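# Sort sealant cartridges by fill level into two crates

## Task

Four partly used sealant cartridges are on the table and their tubes are opaque. Place every cartridge that is one third full or more into the blue crate, and every other cartridge into the dark grey crate. Each cartridge in the correct crate adds score and each one in the wrong crate takes score away. A cartridge earns nothing if it is still moving at the end or still has the red dowel inside it. Both crates must stand upright at the end. Release everything and move the grippers away at the finish; anything kept in place only by the robot does not count.

## Robot and tools

Robot: two Kinova Gen3 7-joint arms, left_arm and right_arm, each ending in a Robotiq 2F-85 parallel gripper. Scene frame: origin on the table top midway between the arms, +x out over the table, +z up, left_arm on the +y side. The names left and right are not image sides. Bases: left_arm at (+0.033, +0.278, 0) m with quat_wxyz (+0.995, 0, 0, -0.102); right_arm at (-0.033, -0.263, 0) m with quat_wxyz (+0.999, 0, 0, +0.047).

Gripper frame: +z runs along the fingers away from the wrist, and the pads close along y. The reported end_effector_position is the point between the pads when they are shut. Closed fingertips reach about 19 mm past it, open ones about 6 mm. While closing, the tips move about 13 mm farther from the wrist, so keep that clearance above surfaces.

Row layout (all tools): a single row of 16 numbers, each in [-1, 1], covering both arms even when only one moves. Order: left dx, dy, dz, rx, ry, rz, left gripper position, left gripper speed, then the same eight for the right arm. Optionally 14 more numbers from 0 to 1 follow: per-joint stiffness scales, left_arm's 7 joints then right_arm's 7, base to gripper. A scale stays in effect until replaced, and a low one can keep a small move from starting.

Pose numbers dx..rz are an offset, not a pose, expressed in that gripper's own axes and measured from the gripper's measured pose when the action began. For the first action of a call, that start is the last pose reported in this scene. Scale: 1.0 equals 0.6 m for dx, dy, dz, and 180 degrees for rx, ry, rz, which together form a single rotation vector. An arm that should stay still gets zeros (or, in a reply's first call, the offset that returns it to its wanted pose).

Gripper numbers are an absolute setting, not an offset. position: +1 fully open (85 mm), 0 about 41 mm, about -0.8 pads touching, -1 close until blocked (full grip, roughly 190 to 235 N per pad). speed: gap change rate, about 20 mm/s at -1, 85 at 0, 150 at +1. A 0 is a real command, so to leave a gripper alone resend its previous two numbers. Fingers stay put once stopped until the position changes by 0.01 or more, but re-close by themselves if the object slips or gives. For a gentle grip, open first, then close to slightly under the object's width. To release, command wider than the object.

execute_actions(actions): a list of actions; each action is a table of up to 15 rows, each row lasting one 1/30 s control step. A short table repeats its last row until 15 steps are used. Every row in an action is measured from the same start pose, not from the previous row. Each step clips the command to within 70 mm and 16 degrees of the measured pose, so far targets take several actions; after an action the arm goes no further than its last clipped pose. Position wins over orientation when both cannot be met. An empty list just returns state and images.

move(target, speed, blocking): target is one row as above, offsets from the pose in the last result that showed one. Each gripper follows a straight path; all paths end together, lasting 0.5 to 10 s (cut off at 10 s). speed is top path speed in m/s, 0.002 to 0.5, default 0.25; turning is capped at twice that in rad/s. Paths ignore obstacles and the other arm; faster moves and targets farther past a contact hit and press harder. With blocking=false the result comes after 0.5 s; use wait(0) to check and wait or stop before sending more. The move: line reports the ending (done, off_target, moving, held, fault) and limits (paced = command clipped; held = steps blocked, after which the arm may rush) plus each gripper's distance from its target.

wait(seconds): 0 to 10, arms hold their last command; a running move continues. stop(): brakes a running move (needs room). zoom_image(camera, region): region [x0, y0, x1, y1] in pixels, up to 504x504, cameras cam_head_left, cam_head_right, cam_left_wrist, cam_right_wrist (all 504x504). read_manual(section): licence texts only. finished_scene(scene): ends scene 1 or 2 irreversibly; the result states success.

Results: state line with each gripper's position (m) and quat_wxyz in the scene frame (less accurate at long reach), Hand target lines, joint positions and torques (offset and noisy), position_measured_pct (about 50 - 50 x position; 0 is open; stopping below about 90 means something is held or blocking, about 90 means pads met), step readings with HELD marks, pose unreachable lines (clearance check altered a command), MOTOR HOT from 60 °C, OVER-TEMPERATURE FAULT at 75 °C (arm sags).

Joint ranges (rad): waist, upper arm roll, forearm roll, wrist roll ±69.115; shoulder ±2.250; elbow ±2.580; wrist pitch ±2.100. Load limits: first four joints 46.9 N m, last three 29.5 N m; a held object's weight counts. Reaching a limit freezes that arm 10 s and drops the rest of the call.

Avoid: knocking anything off the table (task fails), tipping crates, dropping or slamming cartridges, hard pushes, arms colliding. Loads held too long overheat motors. Random tugs on held parts or pushes on loose items may occur. The fill level cannot be seen, so it must be inferred another way (for instance from the red dowel's position or the weight felt in joint torques).

Each tool is called after "Call:" as a command line: name --argument value for each argument, lists and objects as JSON in quotes; but a table of rows of numbers goes row by row, as --pt "numbers of a row", without its own name.

## Session

Call:
execute_actions --actions '[]'

Scene clock: 0.00 s.
left_arm: end_effector_position=(+0.0483, +0.1581, +0.3579) position_measured_pct=0.0 end_effector_quat_wxyz=(-0.055, +0.055, +0.996, +0.051) | right_arm: end_effector_position=(+0.2160, -0.6622, +0.3129) position_measured_pct=0.0 end_effector_quat_wxyz=(+0.264, -0.548, +0.786, +0.112)
Joint positions: left_arm=[ 1.195 -0.375 -0.157  1.978  0.009  1.67   2.716] | right_arm=[ 1.609  0.702 -0.584  1.053 -0.158  1.736  3.782]
Joint velocities: left_arm=[-0.     0.002 -0.     0.     0.    -0.001  0.   ] | right_arm=[-0.     0.     0.     0.001 -0.001 -0.001 -0.003]
Joint torques (N m, as the joint torque sensors report them, + toward a larger angle): no reading
Motor temperatures (°C, as the motors report them): left_arm=[30 30 24 27 36 30 48] | right_arm=[29 32 28 32 35 32 36]
Hand target (left_arm): +0.048, +0.158, +0.358; -0.055, +0.055, +0.996, +0.051
Hand target (right_arm): +0.216, -0.662, +0.313; +0.264, -0.548, +0.786, +0.112
Joint stiffness scale: left_arm=[1. 1. 1. 1. 1. 1. 1.] | right_arm=[1. 1. 1. 1. 1. 1. 1.]

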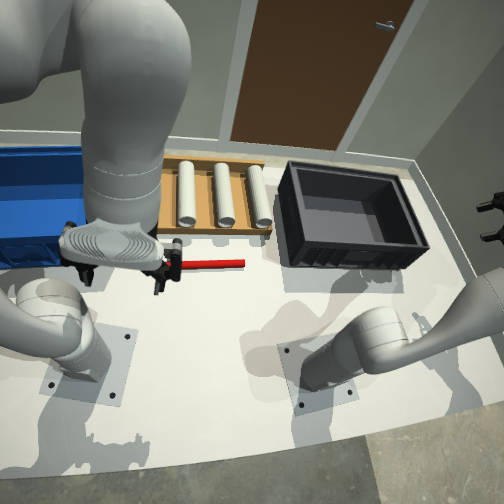

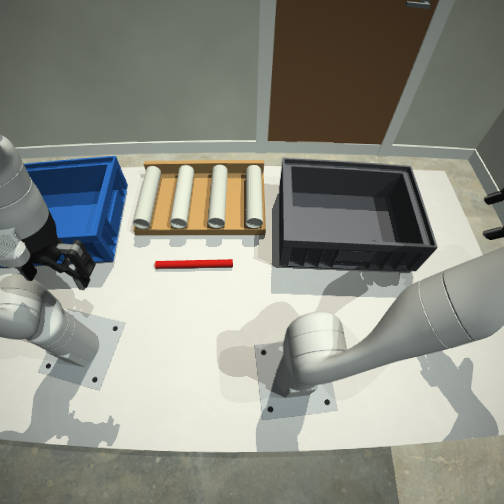

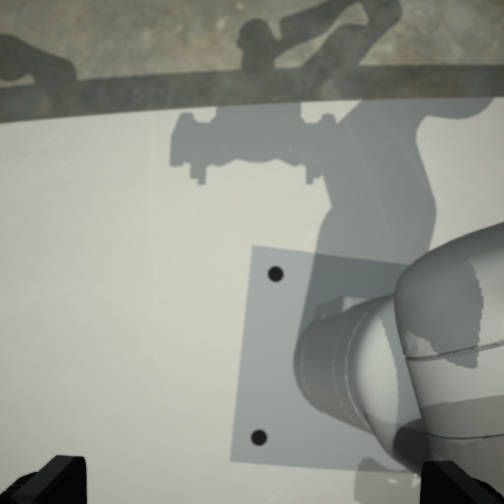

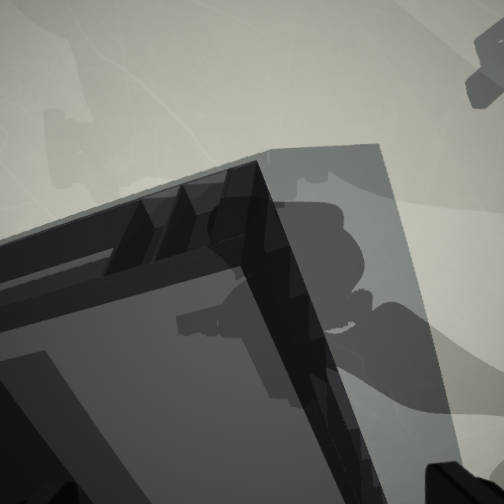

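Call:
zoom_image --camera "cam_head_right" --region '[110, 140, 290, 290]'

Region (110, 140, 290, 290) of cam_head_right's 504x504 image, scaled by 2.800, with more detail than that image has.

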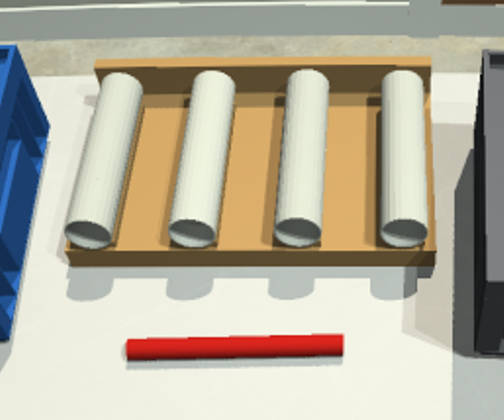

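Call:
move --target '[-0.587,-0.092,-0.145,0.0325,-0.035,-0.035,1,0, 0,0,0,0,0,0,1,0]'

Scene clock: 37.93 s.
left_arm: end_effector_position=(+0.3995, +0.0592, +0.4000) position_measured_pct=0.0 end_effector_quat_wxyz=(+0.003, -0.003, +1.000, +0.000) | right_arm: end_effector_position=(+0.2160, -0.6622, +0.3129) position_measured_pct=0.0 end_effector_quat_wxyz=(+0.264, -0.548, +0.786, +0.112)
Joint positions: left_arm=[ 0.814  0.344 -0.82   1.22   0.248  1.672  1.832] | right_arm=[ 1.609  0.702 -0.584  1.053 -0.158  1.736  3.782]
Joint velocities: left_arm=[-0.008  0.004 -0.001 -0.001  0.    -0.     0.   ] | right_arm=[ 0.     0.001  0.    -0.     0.    -0.     0.002]
Joint torques (N m, as the joint torque sensors report them, + toward a larger angle): left_arm=[  0.   -14.34  -2.26  -9.25  -0.17   0.01   0.2 ] | right_arm=[  0.32 -19.22  -2.85  -7.41  -1.52   1.01   0.02]
Motor temperatures (°C, as the motors report them): left_arm=[30 30 24 28 36 30 48] | right_arm=[29 33 28 32 35 32 36]
Hand target (left_arm): +0.399, +0.057, +0.399; +0.000, +0.000, +1.000, -0.002
Hand target (right_arm): +0.216, -0.662, +0.313; +0.264, -0.548, +0.786, +0.112
Off the commanded pose (left_arm): 0.003 m, 1 deg.
Off the commanded pose (right_arm): 0.000 m, 0 deg.
Joint stiffness scale: left_arm=[1. 1. 1. 1. 1. 1. 1.] | right_arm=[1. 1. 1. 1. 1. 1. 1.]
move: done

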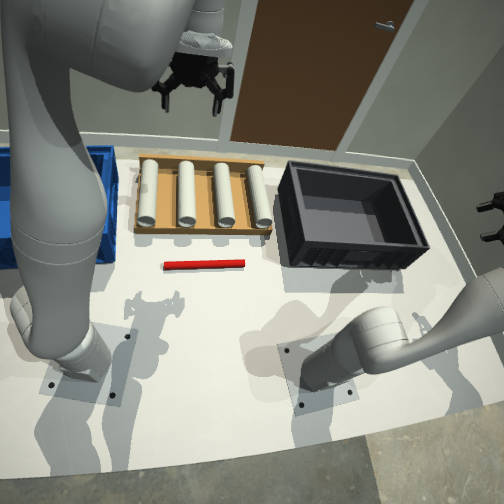

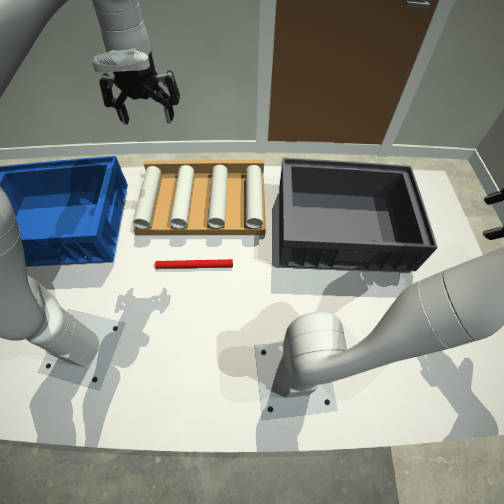

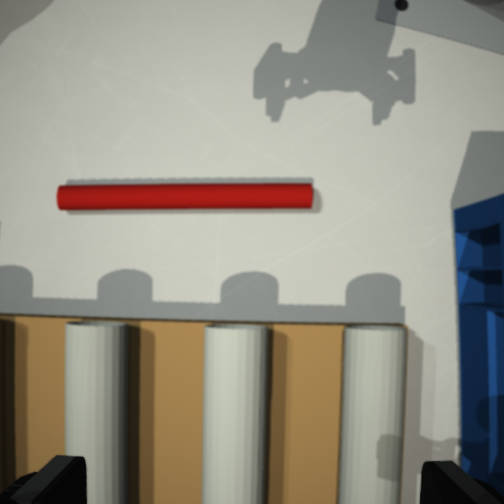

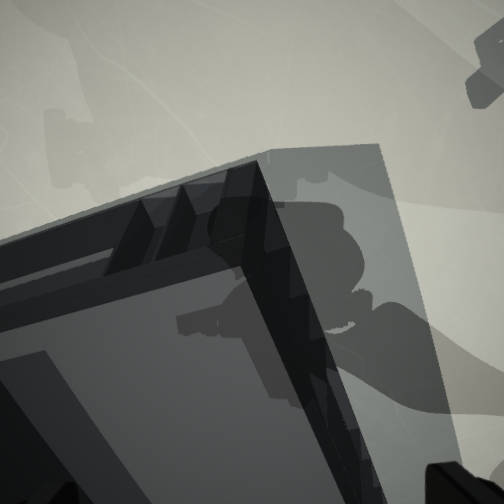

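Call:
move --target '[0.172,0.06,0.4,0,0,-0.5,1,0, -0.592,-0.153,0.328,0.0768,0.181,0.376,1,0]' --speed 0.3

Scene clock: 89.80 s.
left_arm: end_effector_position=(+0.2986, +0.0968, +0.1610) position_measured_pct=0.0 end_effector_quat_wxyz=(-0.004, +0.706, -0.708, +0.001) | right_arm: end_effector_position=(+0.4498, -0.3160, +0.3523) position_measured_pct=0.0 end_effector_quat_wxyz=(+0.005, -0.004, +1.000, +0.005)
Joint positions: left_arm=[ 1.116  0.369 -1.     2.101  0.401  0.87   3.225] | right_arm=[ 0.529  0.468 -0.647  1.164  0.267  1.581  1.427]
Joint velocities: left_arm=[ 0.    -0.001 -0.001 -0.     0.     0.001  0.   ] | right_arm=[-0.005  0.001  0.     0.    -0.001 -0.     0.001]
Joint torques (N m, as the joint torque sensors report them, + toward a larger angle): left_arm=[  0.05 -10.64  -3.13  -6.8   -0.15   0.15   0.25] | right_arm=[  0.89 -16.59  -2.14  -8.18   0.14   0.43   0.  ]
Motor temperatures (°C, as the motors report them): left_arm=[30 30 24 28 36 30 48] | right_arm=[29 34 28 32 35 32 36]
Hand target (left_arm): +0.298, +0.096, +0.159; -0.003, +0.710, -0.704, +0.002
Hand target (right_arm): +0.450, -0.319, +0.351; +0.002, -0.001, +1.000, +0.002
Off the commanded pose (left_arm): 0.003 m, 1 deg.
Off the commanded pose (right_arm): 0.005 m, 1 deg.
Joint stiffness scale: left_arm=[1. 1. 1. 1. 1. 1. 1.] | right_arm=[1. 1. 1. 1. 1. 1. 1.]
move: off_target (right_arm)

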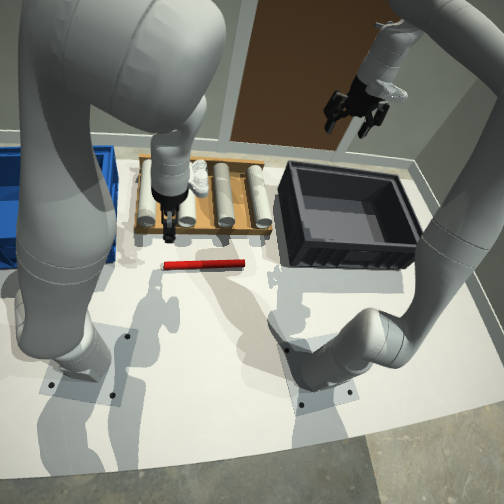

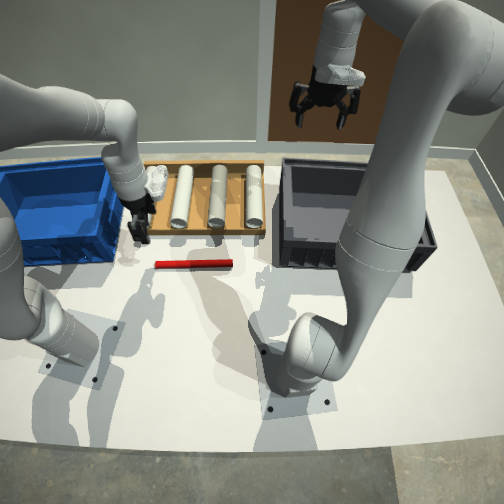

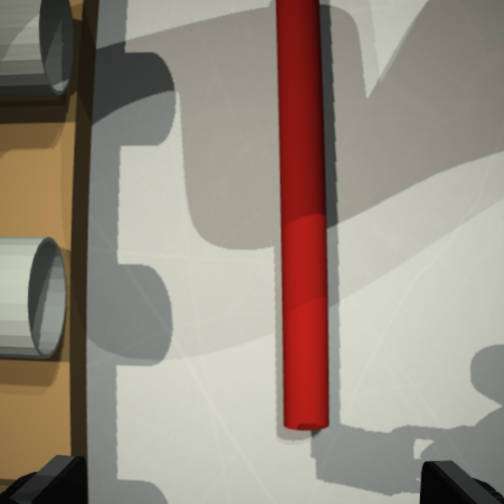

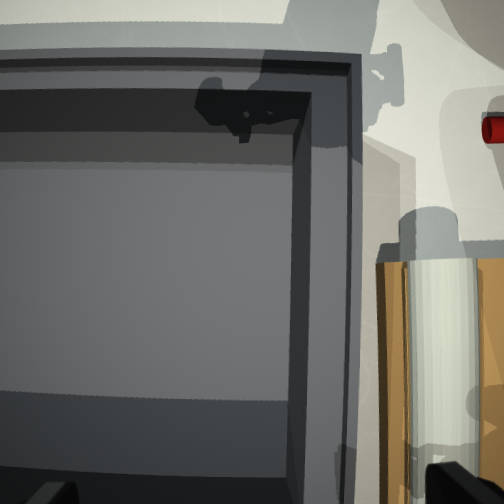

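Call:
move --target '[0.008,0.039,0.228,0,0,0,0.3,0, 0,0,0,0,0,0,1,0]' --speed 0.15

Call:
execute_actions --actions '[[[0,0,0,0,0,0,-1,0, 0,0,0,0,0,0,1,0]],[[0,0,0,0,0,0,-1,0, 0,0,0,0,0,0,1,0]]]'

Scene clock: 109.13 s.
left_arm: end_effector_position=(+0.2779, +0.0923, +0.0262) position_measured_pct=34.9 end_effector_quat_wxyz=(-0.005, +0.705, -0.709, +0.002) | right_arm: end_effector_position=(+0.4498, -0.3158, +0.3523) position_measured_pct=0.0 end_effector_quat_wxyz=(+0.005, -0.004, +1.000, +0.005)
Joint positions: left_arm=[ 0.858  0.642 -0.654  2.307  0.925  0.464  2.779] | right_arm=[ 0.528  0.469 -0.647  1.164  0.267  1.581  1.427]
Joint velocities: left_arm=[-0.011  0.003  0.008  0.001  0.    -0.005  0.   ] | right_arm=[ 0.     0.001 -0.    -0.003 -0.    -0.     0.001]
Joint torques (N m, as the joint torque sensors report them, + toward a larger angle): left_arm=[  0.24 -13.56  -3.16  -2.48  -0.15   0.24   0.23] | right_arm=[  0.38 -16.43  -1.68  -8.34   0.19   0.07   0.25]
Motor temperatures (°C, as the motors report them): left_arm=[30 30 24 28 36 30 48] | right_arm=[29 34 28 32 35 32 36]
Hand target (left_arm): +0.277, +0.093, +0.025; -0.005, +0.706, -0.708, +0.001
Hand target (right_arm): +0.450, -0.316, +0.352; +0.005, -0.004, +1.000, +0.005
Off the commanded pose (left_arm): 0.003 m, 0 deg.
Off the commanded pose (right_arm): 0.000 m, 0 deg.
Joint stiffness scale: left_arm=[1. 1. 1. 1. 1. 1. 1.] | right_arm=[1. 1. 1. 1. 1. 1. 1.]
move: done

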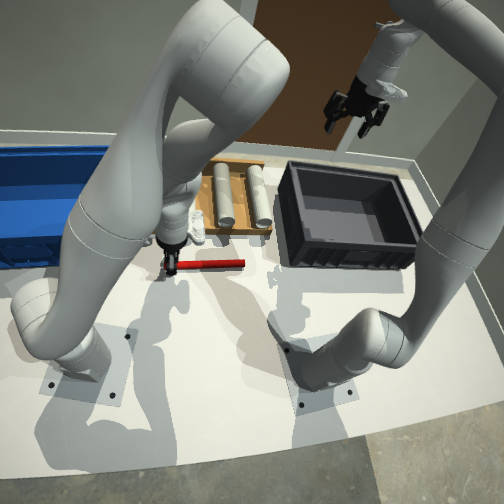

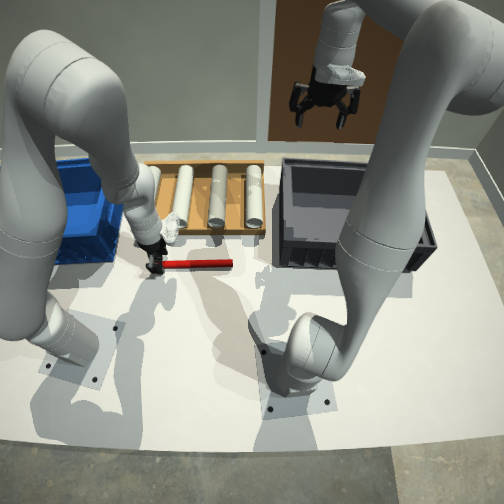

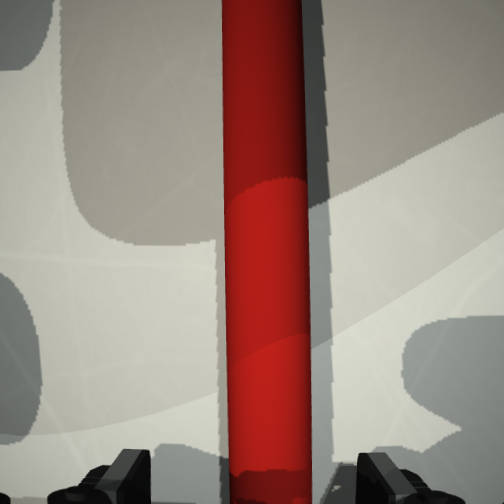

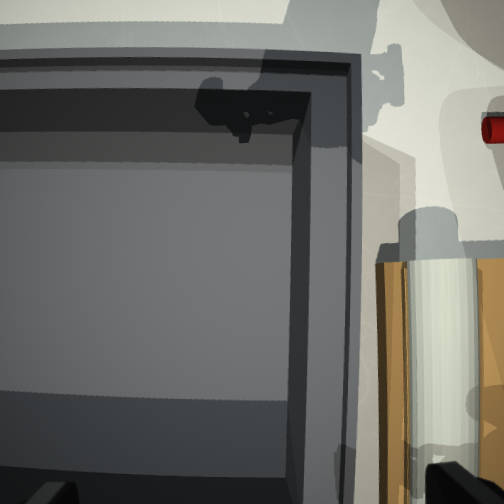

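Scene clock: 110.13 s.
left_arm: end_effector_position=(+0.2779, +0.0921, +0.0266) position_measured_pct=73.0 end_effector_quat_wxyz=(-0.005, +0.705, -0.709, +0.003) | right_arm: end_effector_position=(+0.4498, -0.3158, +0.3523) position_measured_pct=0.0 end_effector_quat_wxyz=(+0.005, -0.004, +1.000, +0.005)
Joint positions: left_arm=[ 0.858  0.641 -0.654  2.307  0.925  0.464  2.779] | right_arm=[ 0.528  0.469 -0.647  1.164  0.267  1.581  1.427]
Joint velocities: left_arm=[-0.    -0.    -0.002 -0.     0.     0.    -0.   ] | right_arm=[ 0.     0.    -0.    -0.002 -0.001 -0.001  0.002]
Joint torques (N m, as the joint torque sensors report them, + toward a larger angle): left_arm=[  1.23 -10.64   0.12  -5.05   1.04  -0.22   0.24] | right_arm=[  0.31 -16.31  -1.52  -8.53  -0.13   0.15   0.14]
Motor temperatures (°C, as the motors report them): left_arm=[30 30 24 28 36 30 48] | right_arm=[29 34 28 32 35 32 36]
Hand target (left_arm): +0.278, +0.092, +0.026; -0.005, +0.705, -0.709, +0.003
Hand target (right_arm): +0.450, -0.316, +0.352; +0.005, -0.004, +1.000, +0.005
Off the commanded pose (left_arm): 0.000 m, 0 deg.
Off the commanded pose (right_arm): 0.000 m, 0 deg.
Joint stiffness scale: left_arm=[1. 1. 1. 1. 1. 1. 1.] | right_arm=[1. 1. 1. 1. 1. 1. 1.]
Step readings (end_effector_position; steps 1 to 15: 1st action; 16 to 30: 2nd action):
0: left_arm (+0.2779, +0.0923, +0.0262) | right_arm (+0.4498, -0.3158, +0.3523)
1: left_arm (+0.2779, +0.0923, +0.0262) | right_arm (+0.4498, -0.3158, +0.3523)
2: left_arm (+0.2779, +0.0923, +0.0262) | right_arm (+0.4498, -0.3158, +0.3523)
4: left_arm (+0.2779, +0.0923, +0.0262) | right_arm (+0.4498, -0.3158, +0.3523)
8: left_arm (+0.2779, +0.0923, +0.0262) | right_arm (+0.4498, -0.3158, +0.3523)
15: left_arm (+0.2780, +0.0922, +0.0264) | right_arm (+0.4498, -0.3158, +0.3523)
16: left_arm (+0.2780, +0.0921, +0.0265) | right_arm (+0.4498, -0.3158, +0.3523)
17: left_arm (+0.2779, +0.0921, +0.0266) | right_arm (+0.4498, -0.3158, +0.3523)
19: left_arm (+0.2779, +0.0921, +0.0266) | right_arm (+0.4498, -0.3158, +0.3523)
23: left_arm (+0.2779, +0.0921, +0.0266) | right_arm (+0.4498, -0.3158, +0.3523)
30: end_effector_position above

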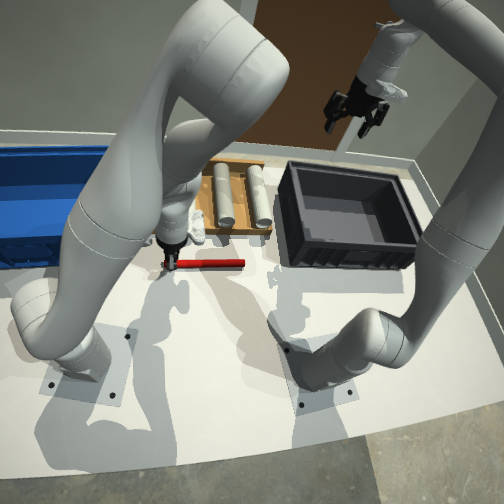

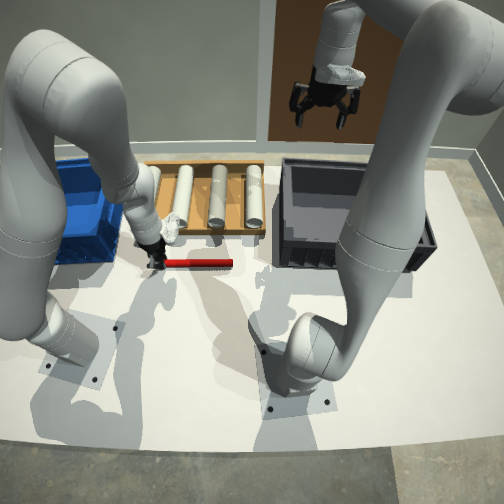

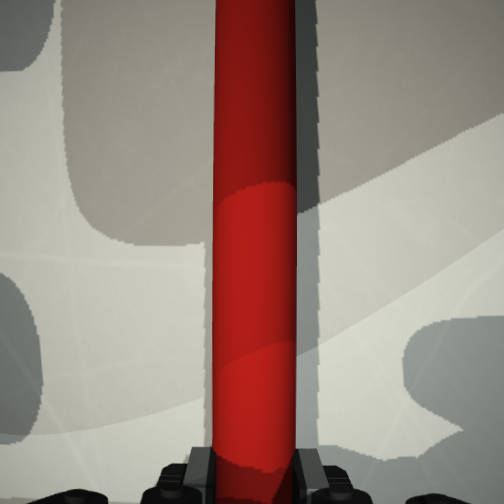

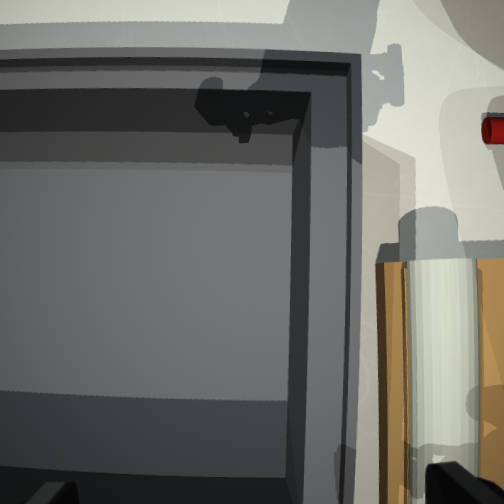

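Call:
move --target '[0.075,0.18,-0.17,0,0,0,-1,0, 0,0,0,0,0,0,1,0]' --speed 0.25

Call:
move --target '[0,0,0,0,0,-0.5,-1,0, 0,0,0,0,0,0,1,0]' --speed 0.4

Scene clock: 145.57 s.
left_arm: end_effector_position=(+0.1671, +0.0478, +0.1251) position_measured_pct=73.0 end_effector_quat_wxyz=(-0.003, +0.706, -0.709, +0.002) | right_arm: end_effector_position=(+0.4498, -0.3158, +0.3523) position_measured_pct=0.0 end_effector_quat_wxyz=(+0.005, -0.004, +1.000, +0.005)
Joint positions: left_arm=[ 1.499  0.308 -0.896  2.313  0.383  0.666  3.662] | right_arm=[ 0.528  0.469 -0.647  1.164  0.267  1.581  1.427]
Joint velocities: left_arm=[ 0.011 -0.002 -0.001 -0.     0.    -0.    -0.001] | right_arm=[-0.    -0.    -0.     0.002  0.    -0.001 -0.   ]
Joint torques (N m, as the joint torque sensors report them, + toward a larger angle): left_arm=[-0.11 -9.34 -1.77 -5.42 -0.13  0.    0.03] | right_arm=[  0.02 -16.63  -1.8   -8.84   0.     0.23   0.07]
Motor temperatures (°C, as the motors report them): left_arm=[30 30 24 28 36 30 48] | right_arm=[29 34 28 32 35 32 36]
Hand target (left_arm): +0.168, +0.048, +0.127; -0.003, +0.705, -0.709, +0.002
Hand target (right_arm): +0.450, -0.316, +0.352; +0.005, -0.004, +1.000, +0.005
Off the commanded pose (left_arm): 0.003 m, 0 deg.
Off the commanded pose (right_arm): 0.000 m, 0 deg.
Joint stiffness scale: left_arm=[1. 1. 1. 1. 1. 1. 1.] | right_arm=[1. 1. 1. 1. 1. 1. 1.]
move: done

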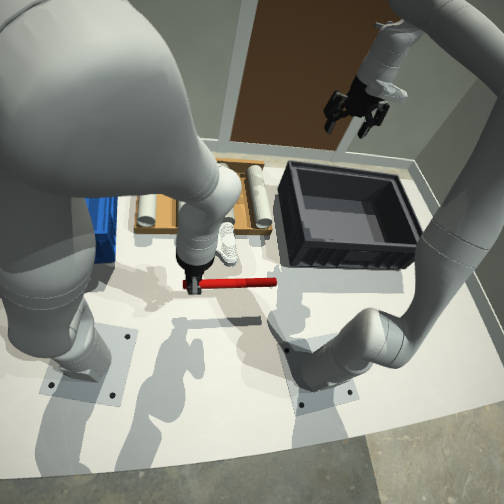

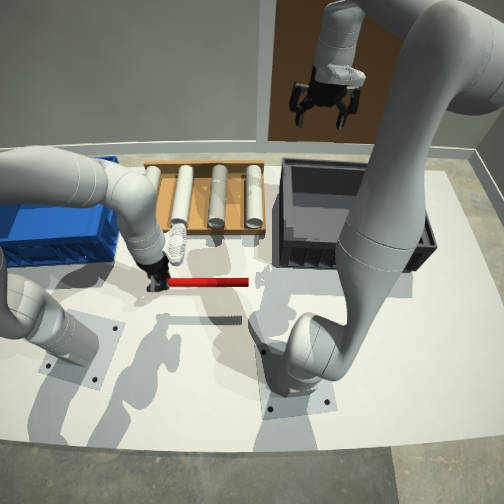

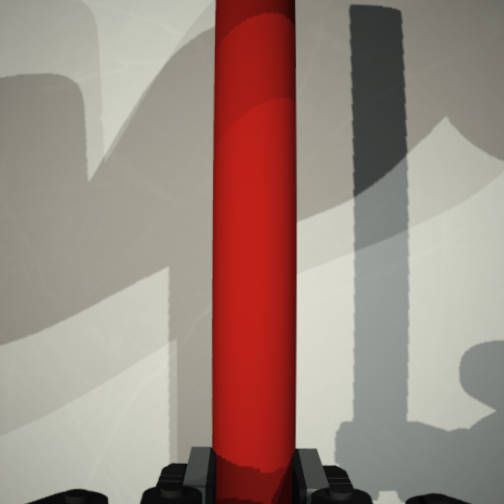

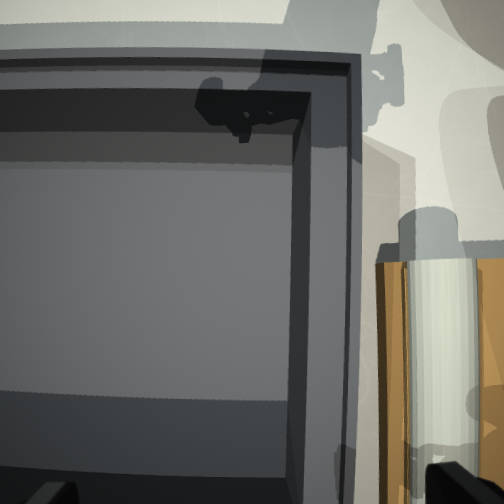

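Scene clock: 148.00 s.
left_arm: end_effector_position=(+0.1672, +0.0492, +0.1250) position_measured_pct=73.0 end_effector_quat_wxyz=(-0.001, +1.000, -0.004, +0.003) | right_arm: end_effector_position=(+0.4498, -0.3158, +0.3523) position_measured_pct=0.0 end_effector_quat_wxyz=(+0.005, -0.004, +1.000, +0.005)
Joint positions: left_arm=[ 1.711  0.428 -1.218  2.312  0.592  0.762  4.981] | right_arm=[ 0.528  0.469 -0.647  1.164  0.267  1.581  1.427]
Joint velocities: left_arm=[ 0.    -0.001  0.001 -0.     0.     0.     0.009] | right_arm=[-0.    -0.001 -0.     0.001 -0.    -0.001  0.001]
Joint torques (N m, as the joint torque sensors report them, + toward a larger angle): left_arm=[ 0.03 -8.88 -3.25 -5.43 -0.31 -0.06  0.37] | right_arm=[  0.38 -16.74  -2.22  -8.46   0.06   0.42   0.35]
Motor temperatures (°C, as the motors report them): left_arm=[30 30 24 28 36 30 48] | right_arm=[29 34 28 33 35 32 36]
Hand target (left_arm): +0.167, +0.048, +0.125; -0.001, +1.000, -0.002, +0.003
Hand target (right_arm): +0.450, -0.316, +0.352; +0.005, -0.004, +1.000, +0.005
Off the commanded pose (left_arm): 0.001 m, 0 deg.
Off the commanded pose (right_arm): 0.000 m, 0 deg.
Joint stiffness scale: left_arm=[1. 1. 1. 1. 1. 1. 1.] | right_arm=[1. 1. 1. 1. 1. 1. 1.]
move: done

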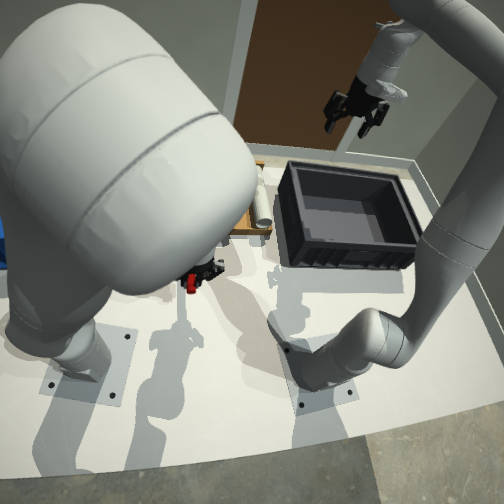

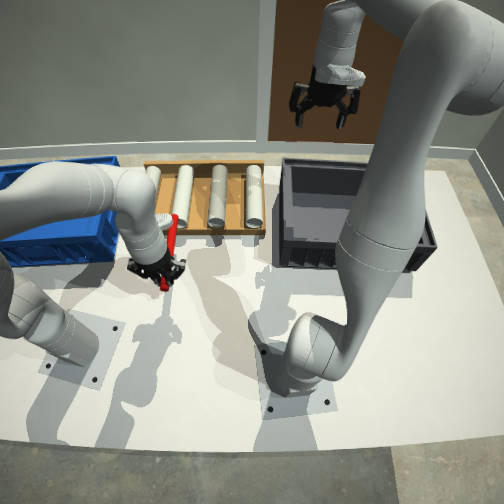

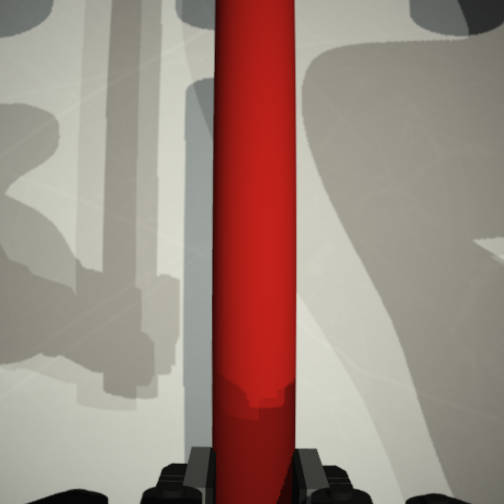

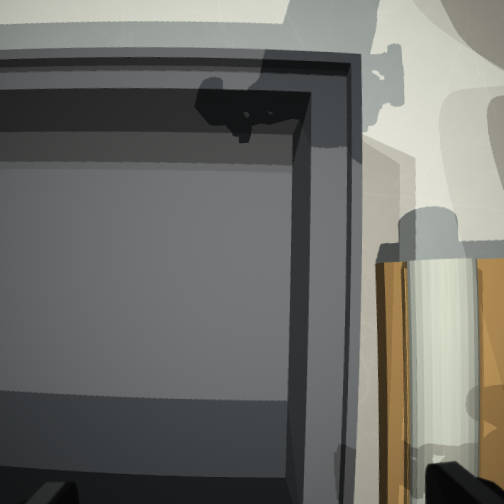

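Call:
move --target '[0.23,0,0,0,0,0,-1,0, 0,0,0,0,0,0,1,0]' --speed 0.25

Scene clock: 171.97 s.
left_arm: end_effector_position=(+0.3055, +0.0493, +0.1273) position_measured_pct=73.0 end_effector_quat_wxyz=(-0.001, +1.000, -0.003, +0.005) | right_arm: end_effector_position=(+0.4498, -0.3158, +0.3523) position_measured_pct=0.0 end_effector_quat_wxyz=(+0.005, -0.004, +1.000, +0.005)
Joint positions: left_arm=[ 1.213  0.583 -1.097  2.051  0.662  0.906  4.659] | right_arm=[ 0.528  0.469 -0.647  1.164  0.267  1.581  1.427]
Joint velocities: left_arm=[-0.017 -0.001  0.011 -0.001 -0.     0.     0.001] | right_arm=[ 0.     0.    -0.     0.001 -0.     0.    -0.   ]
Joint torques (N m, as the joint torque sensors report them, + toward a larger angle): left_arm=[ -0.01 -12.91  -4.37  -6.14  -0.05  -0.14   0.11] | right_arm=[ -0.02 -16.28  -1.84  -8.6    0.09   0.29   0.29]
Motor temperatures (°C, as the motors report them): left_arm=[30 30 24 28 36 30 48] | right_arm=[29 34 28 33 35 32 36]
Hand target (left_arm): +0.305, +0.047, +0.126; -0.000, +1.000, -0.004, +0.003
Hand target (right_arm): +0.450, -0.316, +0.352; +0.005, -0.004, +1.000, +0.005
Off the commanded pose (left_arm): 0.002 m, 0 deg.
Off the commanded pose (right_arm): 0.000 m, 0 deg.
Joint stiffness scale: left_arm=[1. 1. 1. 1. 1. 1. 1.] | right_arm=[1. 1. 1. 1. 1. 1. 1.]
move: done

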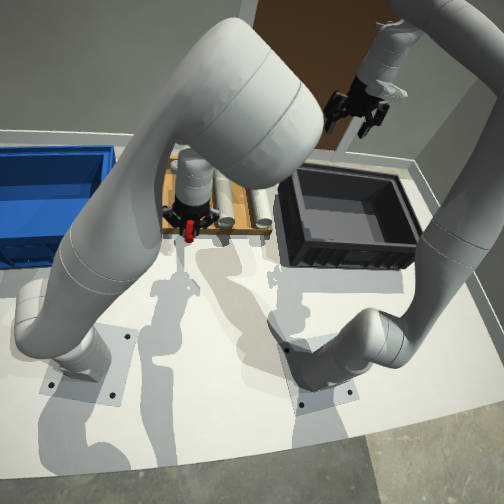

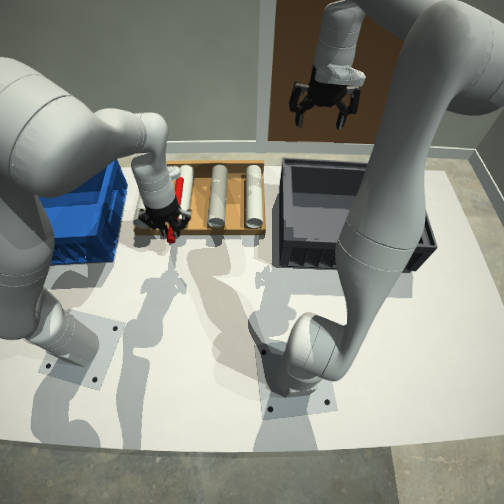

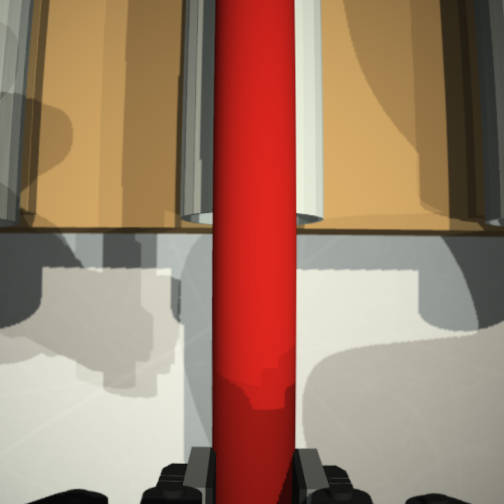

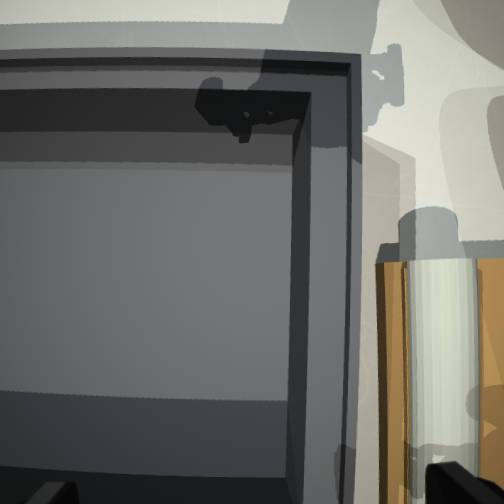

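Call:
move --target '[-0.22,0,0,0,0,0,-1,0, 0,0,0,0,0,0,1,0]' --speed 0.3

Call:
move --target '[0,0,0.097,0,0,0,-1,0, 0,0,0,0,0,0,1,0]' --speed 0.2

Call:
execute_actions --actions '[[[0.0417,0,0,0,0,0,-1,0, 0,0,0,0,0,0,1,0]],[[0.0417,0,0,0,0,0,-1,0, 0,0,0,0,0,0,1,0]],[[0.0417,0,0,0,0,0,-1,0, 0,0,0,0,0,0,1,0]]]'

Scene clock: 195.10 s.
left_arm: end_effector_position=(+0.1731, +0.0490, +0.1252) position_measured_pct=73.0 end_effector_quat_wxyz=(-0.001, +1.000, -0.004, +0.003) | right_arm: end_effector_position=(+0.4498, -0.3158, +0.3523) position_measured_pct=0.0 end_effector_quat_wxyz=(+0.005, -0.004, +1.000, +0.005)
Joint positions: left_arm=[ 1.687  0.434 -1.214  2.303  0.596  0.768  4.964] | right_arm=[ 0.528  0.469 -0.647  1.164  0.267  1.581  1.427]
Joint velocities: left_arm=[ 0.022  0.002 -0.015 -0.     0.     0.001 -0.   ] | right_arm=[0.    0.001 0.    0.001 0.001 0.001 0.   ]
Joint torques (N m, as the joint torque sensors report them, + toward a larger angle): left_arm=[-0.23 -9.01 -3.47 -5.7  -0.12 -0.05  0.12] | right_arm=[  0.09 -17.06  -2.26  -8.66   0.35   0.06   0.1 ]
Motor temperatures (°C, as the motors report them): left_arm=[30 30 24 28 36 30 48] | right_arm=[29 35 28 33 35 32 36]
Hand target (left_arm): +0.173, +0.051, +0.125; -0.002, +1.000, -0.003, +0.004
Hand target (right_arm): +0.450, -0.316, +0.352; +0.005, -0.004, +1.000, +0.005
Off the commanded pose (left_arm): 0.002 m, 0 deg.
Off the commanded pose (right_arm): 0.000 m, 0 deg.
Joint stiffness scale: left_arm=[1. 1. 1. 1. 1. 1. 1.] | right_arm=[1. 1. 1. 1. 1. 1. 1.]
move: done

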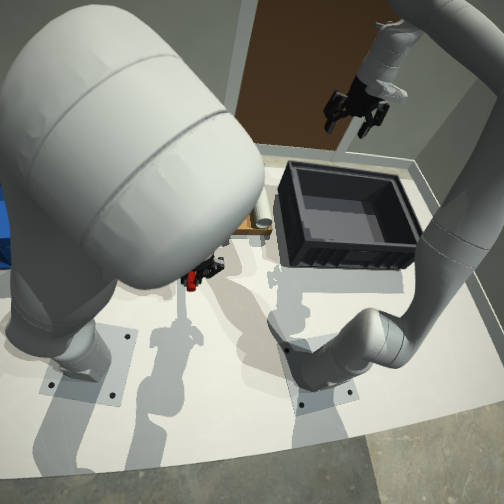

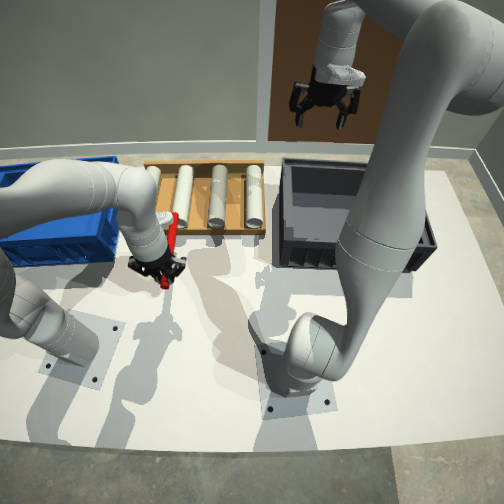

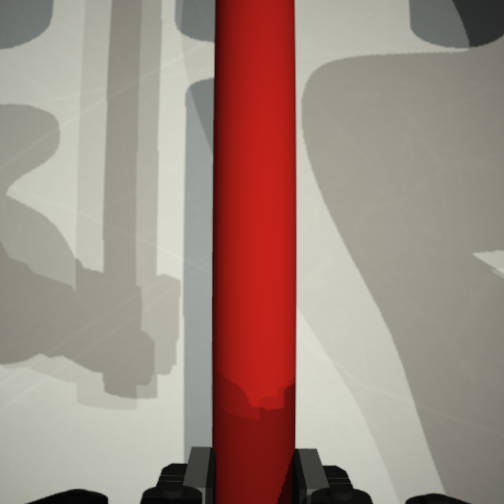

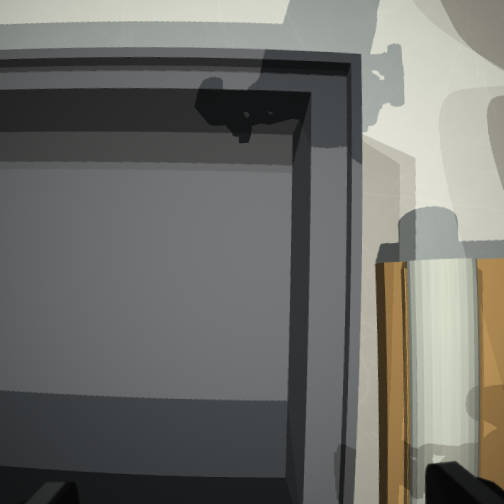

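Scene clock: 196.10 s.
left_arm: end_effector_position=(+0.1742, +0.0484, +0.0690) position_measured_pct=73.0 end_effector_quat_wxyz=(-0.000, +1.000, -0.005, +0.004) | right_arm: end_effector_position=(+0.4498, -0.3158, +0.3523) position_measured_pct=0.0 end_effector_quat_wxyz=(+0.005, -0.004, +1.000, +0.005)
Joint positions: left_arm=[ 1.487  0.565 -1.007  2.379  0.877  0.622  4.695] | right_arm=[ 0.528  0.469 -0.647  1.164  0.267  1.581  1.427]
Joint velocities: left_arm=[-0.012  0.004  0.005  0.001  0.    -0.003  0.   ] | right_arm=[ 0.001  0.001 -0.     0.002  0.001 -0.001  0.   ]
Joint torques (N m, as the joint torque sensors report them, + toward a larger angle): left_arm=[ -0.17 -11.32  -3.46  -3.73  -0.17  -0.27   0.1 ] | right_arm=[  0.23 -16.99  -1.87  -8.05   0.09   0.14   0.33]
Motor temperatures (°C, as the motors report them): left_arm=[30 30 24 28 36 30 48] | right_arm=[29 35 28 33 35 32 36]
Hand target (left_arm): +0.174, +0.049, +0.067; -0.001, +1.000, -0.004, +0.004
Hand target (right_arm): +0.450, -0.316, +0.352; +0.005, -0.004, +1.000, +0.005
Off the commanded pose (left_arm): 0.002 m, 0 deg.
Off the commanded pose (right_arm): 0.000 m, 0 deg.
Joint stiffness scale: left_arm=[1. 1. 1. 1. 1. 1. 1.] | right_arm=[1. 1. 1. 1. 1. 1. 1.]
move: done

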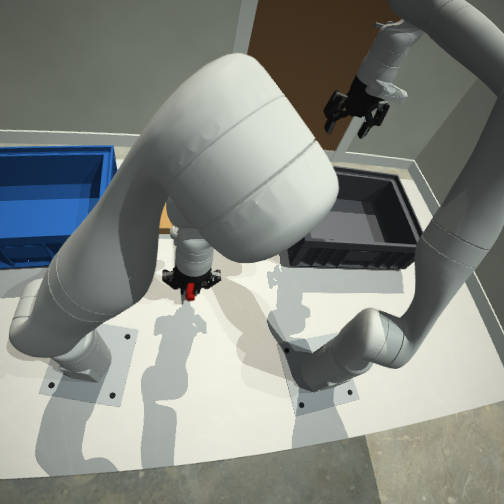

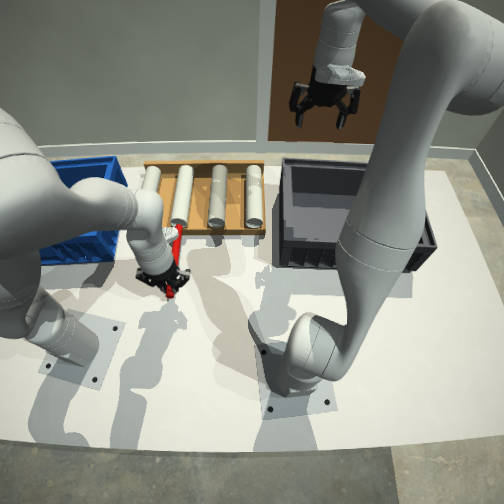

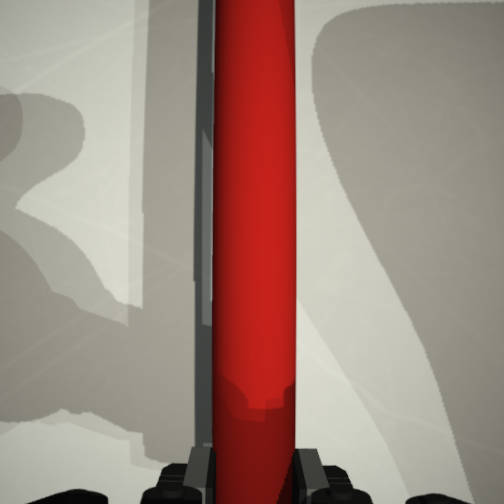

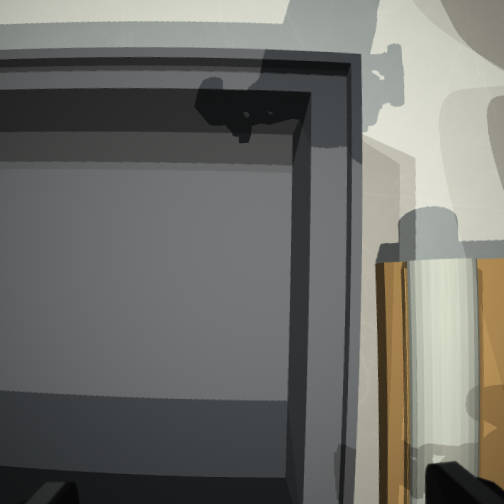

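Scene clock: 197.60 s.
left_arm: end_effector_position=(+0.2295, +0.0461, +0.0693) position_measured_pct=73.0 end_effector_quat_wxyz=(+0.005, +1.000, -0.002, -0.013) | right_arm: end_effector_position=(+0.4498, -0.3158, +0.3523) position_measured_pct=0.0 end_effector_quat_wxyz=(+0.005, -0.004, +1.000, +0.005)
Joint positions: left_arm=[ 1.288  0.627 -1.003  2.262  0.872  0.735  4.565] | right_arm=[ 0.528  0.469 -0.647  1.164  0.267  1.581  1.427]
Joint velocities: left_arm=[-0.007  0.004  0.001 -0.003 -0.     0.005 -0.006] | right_arm=[-0.     0.001  0.    -0.001 -0.001  0.001  0.001]
Joint torques (N m, as the joint torque sensors report them, + toward a larger angle): left_arm=[ -3.73 -12.    -7.94  -8.07   0.21  -3.51   0.08] | right_arm=[  0.32 -16.2   -1.76  -9.06   0.24   0.44  -0.22]
Motor temperatures (°C, as the motors report them): left_arm=[30 30 24 28 36 30 48] | right_arm=[29 35 28 33 35 32 36]
Hand target (left_arm): +0.240, +0.047, +0.070; +0.003, +1.000, -0.002, -0.003
Hand target (right_arm): +0.450, -0.316, +0.352; +0.005, -0.004, +1.000, +0.005
Off the commanded pose (left_arm): 0.010 m, 1 deg.
Off the commanded pose (right_arm): 0.000 m, 0 deg.
Joint stiffness scale: left_arm=[1. 1. 1. 1. 1. 1. 1.] | right_arm=[1. 1. 1. 1. 1. 1. 1.]
Step readings (end_effector_position; steps 1 to 15: 1st action; 16 to 30: 2nd action; 31 to 45: 3rd action):
0: left_arm (+0.1742, +0.0484, +0.0690) | right_arm (+0.4498, -0.3158, +0.3523)
1: left_arm (+0.1749, +0.0486, +0.0689) | right_arm (+0.4498, -0.3158, +0.3523)
2: left_arm (+0.1783, +0.0482, +0.0691) | right_arm (+0.4498, -0.3158, +0.3523)
4: left_arm (+0.1877, +0.0460, +0.0700) | right_arm (+0.4498, -0.3158, +0.3523)
8: left_arm (+0.1959, +0.0460, +0.0701) | right_arm (+0.4498, -0.3158, +0.3523)
15: left_arm (+0.1989, +0.0474, +0.0698) | right_arm (+0.4498, -0.3158, +0.3523)
16: left_arm (+0.1997, +0.0473, +0.0699) | right_arm (+0.4498, -0.3158, +0.3523)
17: left_arm (+0.2034, +0.0467, +0.0702) | right_arm (+0.4498, -0.3158, +0.3523)
19: left_arm (+0.2122, +0.0448, +0.0711) | right_arm (+0.4498, -0.3158, +0.3523)
23: left_arm (+0.2136, +0.0460, +0.0705) | right_arm (+0.4498, -0.3158, +0.3523)
30: left_arm (+0.2145, +0.0467, +0.0699) | right_arm (+0.4498, -0.3158, +0.3523)
31: left_arm (+0.2150, +0.0466, +0.0699) | right_arm (+0.4498, -0.3158, +0.3523)
32: left_arm (+0.2159, +0.0459, +0.0699) | right_arm (+0.4498, -0.3158, +0.3523)
34: left_arm (+0.2203, +0.0449, +0.0701) | right_arm (+0.4498, -0.3158, +0.3523)
38: left_arm (+0.2276, +0.0452, +0.0698) | right_arm (+0.4498, -0.3158, +0.3523)
45: end_effector_position above

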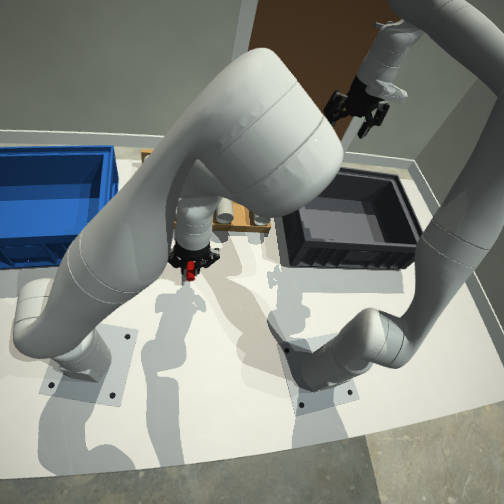

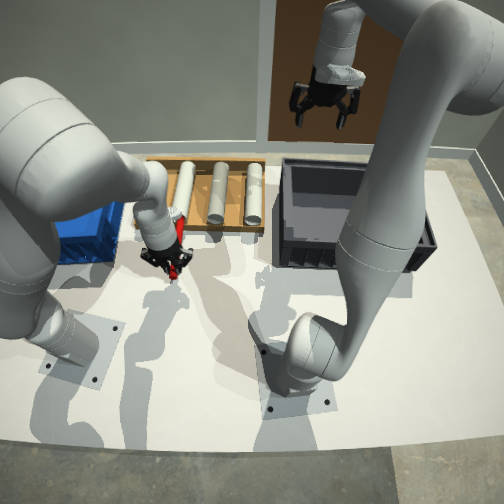

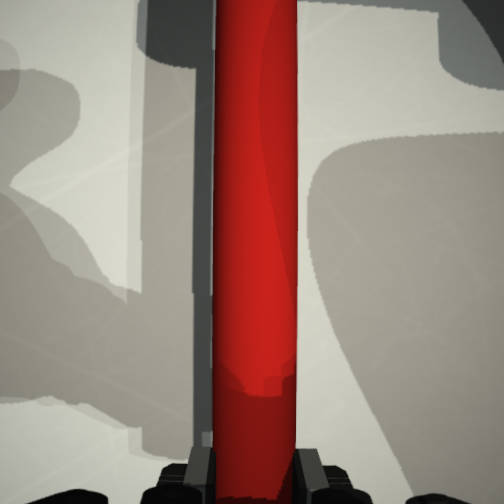

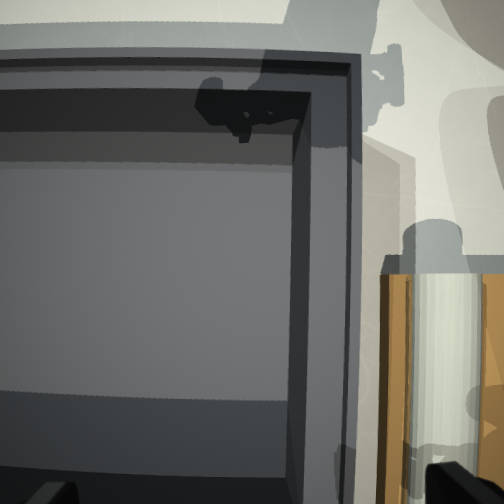

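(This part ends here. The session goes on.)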